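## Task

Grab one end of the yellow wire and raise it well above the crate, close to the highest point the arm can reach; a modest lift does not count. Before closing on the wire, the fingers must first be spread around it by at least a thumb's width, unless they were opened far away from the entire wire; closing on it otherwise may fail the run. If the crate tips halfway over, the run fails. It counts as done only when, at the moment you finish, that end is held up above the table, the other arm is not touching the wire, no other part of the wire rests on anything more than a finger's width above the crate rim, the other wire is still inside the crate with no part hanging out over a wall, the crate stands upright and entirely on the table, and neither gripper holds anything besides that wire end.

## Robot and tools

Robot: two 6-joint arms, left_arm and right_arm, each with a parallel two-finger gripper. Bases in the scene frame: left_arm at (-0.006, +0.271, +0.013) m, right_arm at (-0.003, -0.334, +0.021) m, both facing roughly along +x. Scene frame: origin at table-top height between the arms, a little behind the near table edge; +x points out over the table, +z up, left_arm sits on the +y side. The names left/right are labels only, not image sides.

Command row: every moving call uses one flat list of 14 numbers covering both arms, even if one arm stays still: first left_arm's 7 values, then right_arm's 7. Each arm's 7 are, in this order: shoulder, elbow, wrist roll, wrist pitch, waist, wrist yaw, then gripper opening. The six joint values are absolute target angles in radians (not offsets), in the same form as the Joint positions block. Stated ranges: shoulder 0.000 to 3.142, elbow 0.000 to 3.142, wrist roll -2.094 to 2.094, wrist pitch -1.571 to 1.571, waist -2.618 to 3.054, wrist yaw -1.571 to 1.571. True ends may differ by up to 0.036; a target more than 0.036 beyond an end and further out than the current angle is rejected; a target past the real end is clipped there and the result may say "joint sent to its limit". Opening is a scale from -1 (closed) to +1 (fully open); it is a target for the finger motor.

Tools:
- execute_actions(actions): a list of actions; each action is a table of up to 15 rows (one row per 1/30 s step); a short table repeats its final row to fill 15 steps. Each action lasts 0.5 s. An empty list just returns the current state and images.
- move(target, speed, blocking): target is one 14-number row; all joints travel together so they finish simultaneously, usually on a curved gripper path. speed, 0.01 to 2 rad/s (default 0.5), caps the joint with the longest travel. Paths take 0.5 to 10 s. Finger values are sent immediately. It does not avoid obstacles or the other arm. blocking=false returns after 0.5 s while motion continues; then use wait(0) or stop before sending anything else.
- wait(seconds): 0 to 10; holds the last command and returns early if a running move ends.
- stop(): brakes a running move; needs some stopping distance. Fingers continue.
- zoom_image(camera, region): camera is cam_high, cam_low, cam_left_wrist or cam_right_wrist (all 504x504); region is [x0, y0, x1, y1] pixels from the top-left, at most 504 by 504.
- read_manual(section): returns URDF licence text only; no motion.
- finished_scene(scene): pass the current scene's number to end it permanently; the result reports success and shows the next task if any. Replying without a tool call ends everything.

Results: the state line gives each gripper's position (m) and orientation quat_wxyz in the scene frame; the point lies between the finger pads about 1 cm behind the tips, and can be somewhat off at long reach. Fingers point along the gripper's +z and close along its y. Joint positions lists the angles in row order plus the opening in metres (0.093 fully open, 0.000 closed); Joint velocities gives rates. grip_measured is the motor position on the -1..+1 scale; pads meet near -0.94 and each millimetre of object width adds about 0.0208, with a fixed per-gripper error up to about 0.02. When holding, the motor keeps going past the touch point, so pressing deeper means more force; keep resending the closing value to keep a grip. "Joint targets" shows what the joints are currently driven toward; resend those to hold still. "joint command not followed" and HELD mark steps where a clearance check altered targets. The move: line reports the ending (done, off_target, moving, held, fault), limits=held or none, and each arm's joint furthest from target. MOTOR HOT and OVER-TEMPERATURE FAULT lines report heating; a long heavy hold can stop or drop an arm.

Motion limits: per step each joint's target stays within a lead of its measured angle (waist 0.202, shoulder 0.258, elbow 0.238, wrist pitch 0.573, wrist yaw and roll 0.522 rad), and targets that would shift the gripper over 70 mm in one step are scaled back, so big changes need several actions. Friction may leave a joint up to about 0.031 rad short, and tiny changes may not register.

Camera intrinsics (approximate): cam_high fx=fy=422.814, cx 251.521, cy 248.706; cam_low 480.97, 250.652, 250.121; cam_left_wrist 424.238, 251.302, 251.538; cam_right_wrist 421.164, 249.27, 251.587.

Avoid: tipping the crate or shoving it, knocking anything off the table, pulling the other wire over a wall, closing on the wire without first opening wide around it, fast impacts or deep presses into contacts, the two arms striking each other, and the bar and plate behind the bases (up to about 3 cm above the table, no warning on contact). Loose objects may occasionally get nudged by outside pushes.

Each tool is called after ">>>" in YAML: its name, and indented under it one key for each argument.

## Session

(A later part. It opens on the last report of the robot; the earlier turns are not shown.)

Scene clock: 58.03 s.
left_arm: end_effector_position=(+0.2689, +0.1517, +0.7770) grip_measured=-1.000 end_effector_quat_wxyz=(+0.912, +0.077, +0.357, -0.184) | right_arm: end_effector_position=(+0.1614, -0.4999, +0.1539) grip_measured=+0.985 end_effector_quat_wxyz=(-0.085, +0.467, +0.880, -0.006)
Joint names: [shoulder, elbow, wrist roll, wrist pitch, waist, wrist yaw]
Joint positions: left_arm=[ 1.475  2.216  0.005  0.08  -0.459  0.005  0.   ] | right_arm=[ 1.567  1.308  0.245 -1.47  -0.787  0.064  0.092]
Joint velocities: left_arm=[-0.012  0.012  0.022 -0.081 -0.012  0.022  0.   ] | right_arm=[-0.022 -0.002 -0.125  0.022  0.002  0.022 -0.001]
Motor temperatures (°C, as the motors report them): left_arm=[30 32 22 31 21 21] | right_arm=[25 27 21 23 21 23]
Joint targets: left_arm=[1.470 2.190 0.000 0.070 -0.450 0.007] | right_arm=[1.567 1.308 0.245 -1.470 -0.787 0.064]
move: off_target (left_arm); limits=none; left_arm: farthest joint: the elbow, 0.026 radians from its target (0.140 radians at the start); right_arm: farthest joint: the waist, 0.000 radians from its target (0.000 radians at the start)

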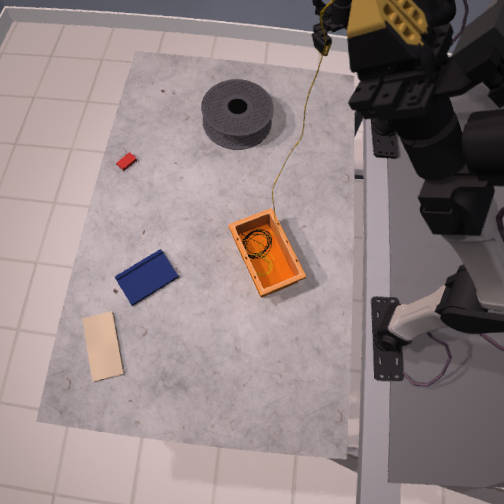

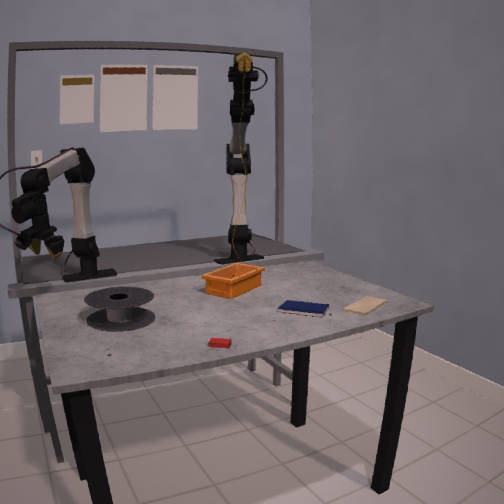

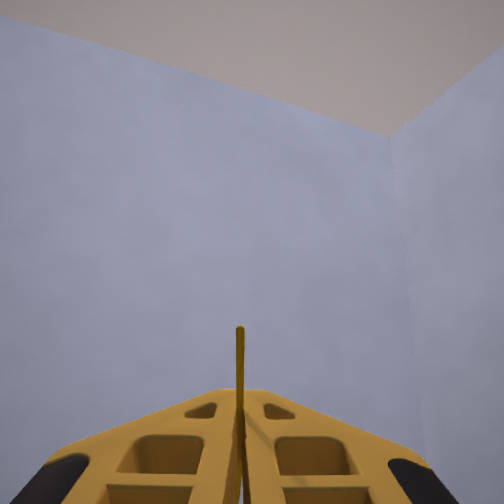

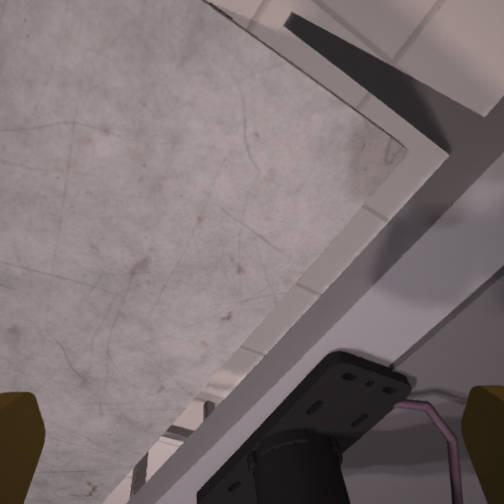

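>>> move:
  target: [1.53,2.41,0.0,0.14,-0.45,0.007,-1,1.567,1.308,0.245,-1.47,-0.787,0.064,1]
  speed: 0.3

>>> zoom_image:
  camera: "cam_high"
  region: [220, 200, 320, 300]

Scene clock: 59.63 s.
left_arm: end_effector_position=(+0.2169, +0.1738, +0.8223) grip_measured=-1.000 end_effector_quat_wxyz=(+0.942, +0.059, +0.271, -0.190) | right_arm: end_effector_position=(+0.1614, -0.4999, +0.1539) grip_measured=+0.985 end_effector_quat_wxyz=(-0.085, +0.467, +0.880, -0.006)
Joint names: [shoulder, elbow, wrist roll, wrist pitch, waist, wrist yaw]
Joint positions: left_arm=[ 1.51   2.388  0.005  0.129 -0.459  0.005  0.   ] | right_arm=[ 1.567  1.308  0.245 -1.47  -0.787  0.064  0.092]
Joint velocities: left_arm=[ 0.002 -0.012  0.022  0.022  0.002  0.051  0.   ] | right_arm=[-0.012  0.012 -0.022 -0.081 -0.012  0.066 -0.001]
Motor temperatures (°C, as the motors report them): left_arm=[29 32 22 31 21 21] | right_arm=[25 27 21 23 21 23]
Joint targets: left_arm=[1.530 2.410 -0.000 0.140 -0.450 0.007] | right_arm=[1.567 1.308 0.245 -1.470 -0.787 0.064]
move: off_target (left_arm); limits=none; left_arm: farthest joint: the elbow, 0.022 radians from its target (0.194 radians at the start); right_arm: farthest joint: the waist, 0.000 radians from its target (0.000 radians at the start)

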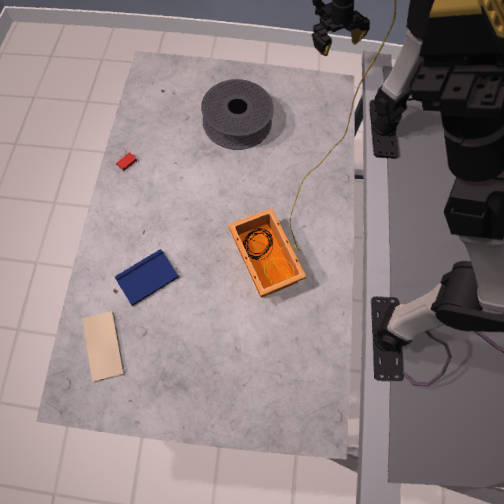

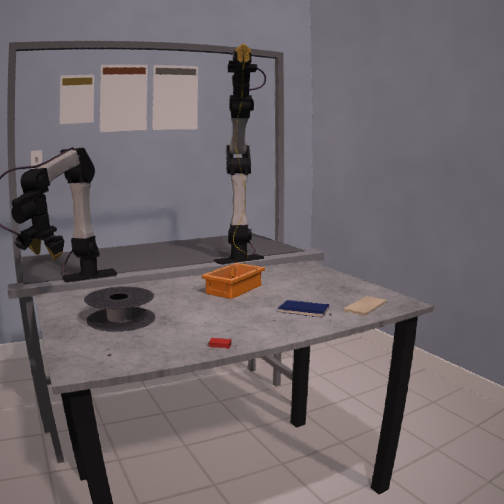

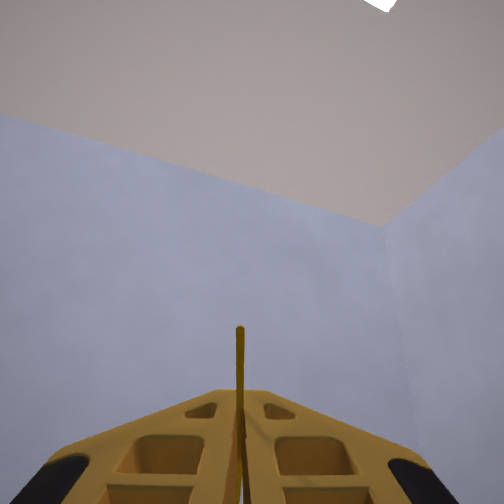

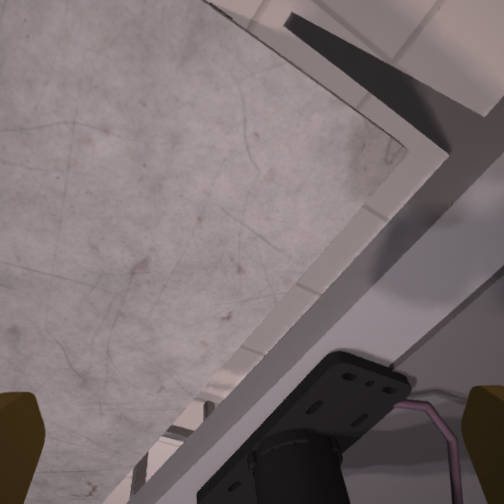

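Region (220, 200, 320, 300) of cam_high's 504x504 image, scaled by 5.040, with more detail than that image has.

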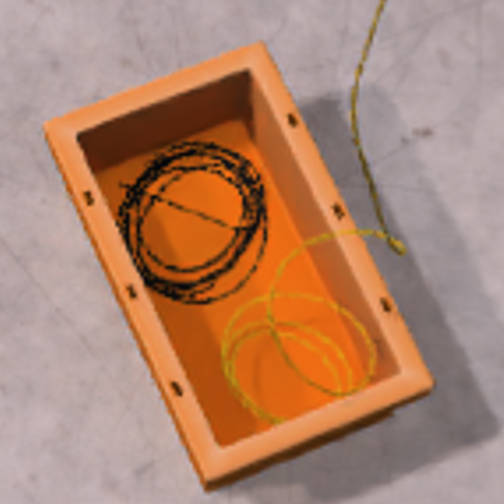

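>>> finished_scene:
  scene: 1

The scene is finished: the task was done.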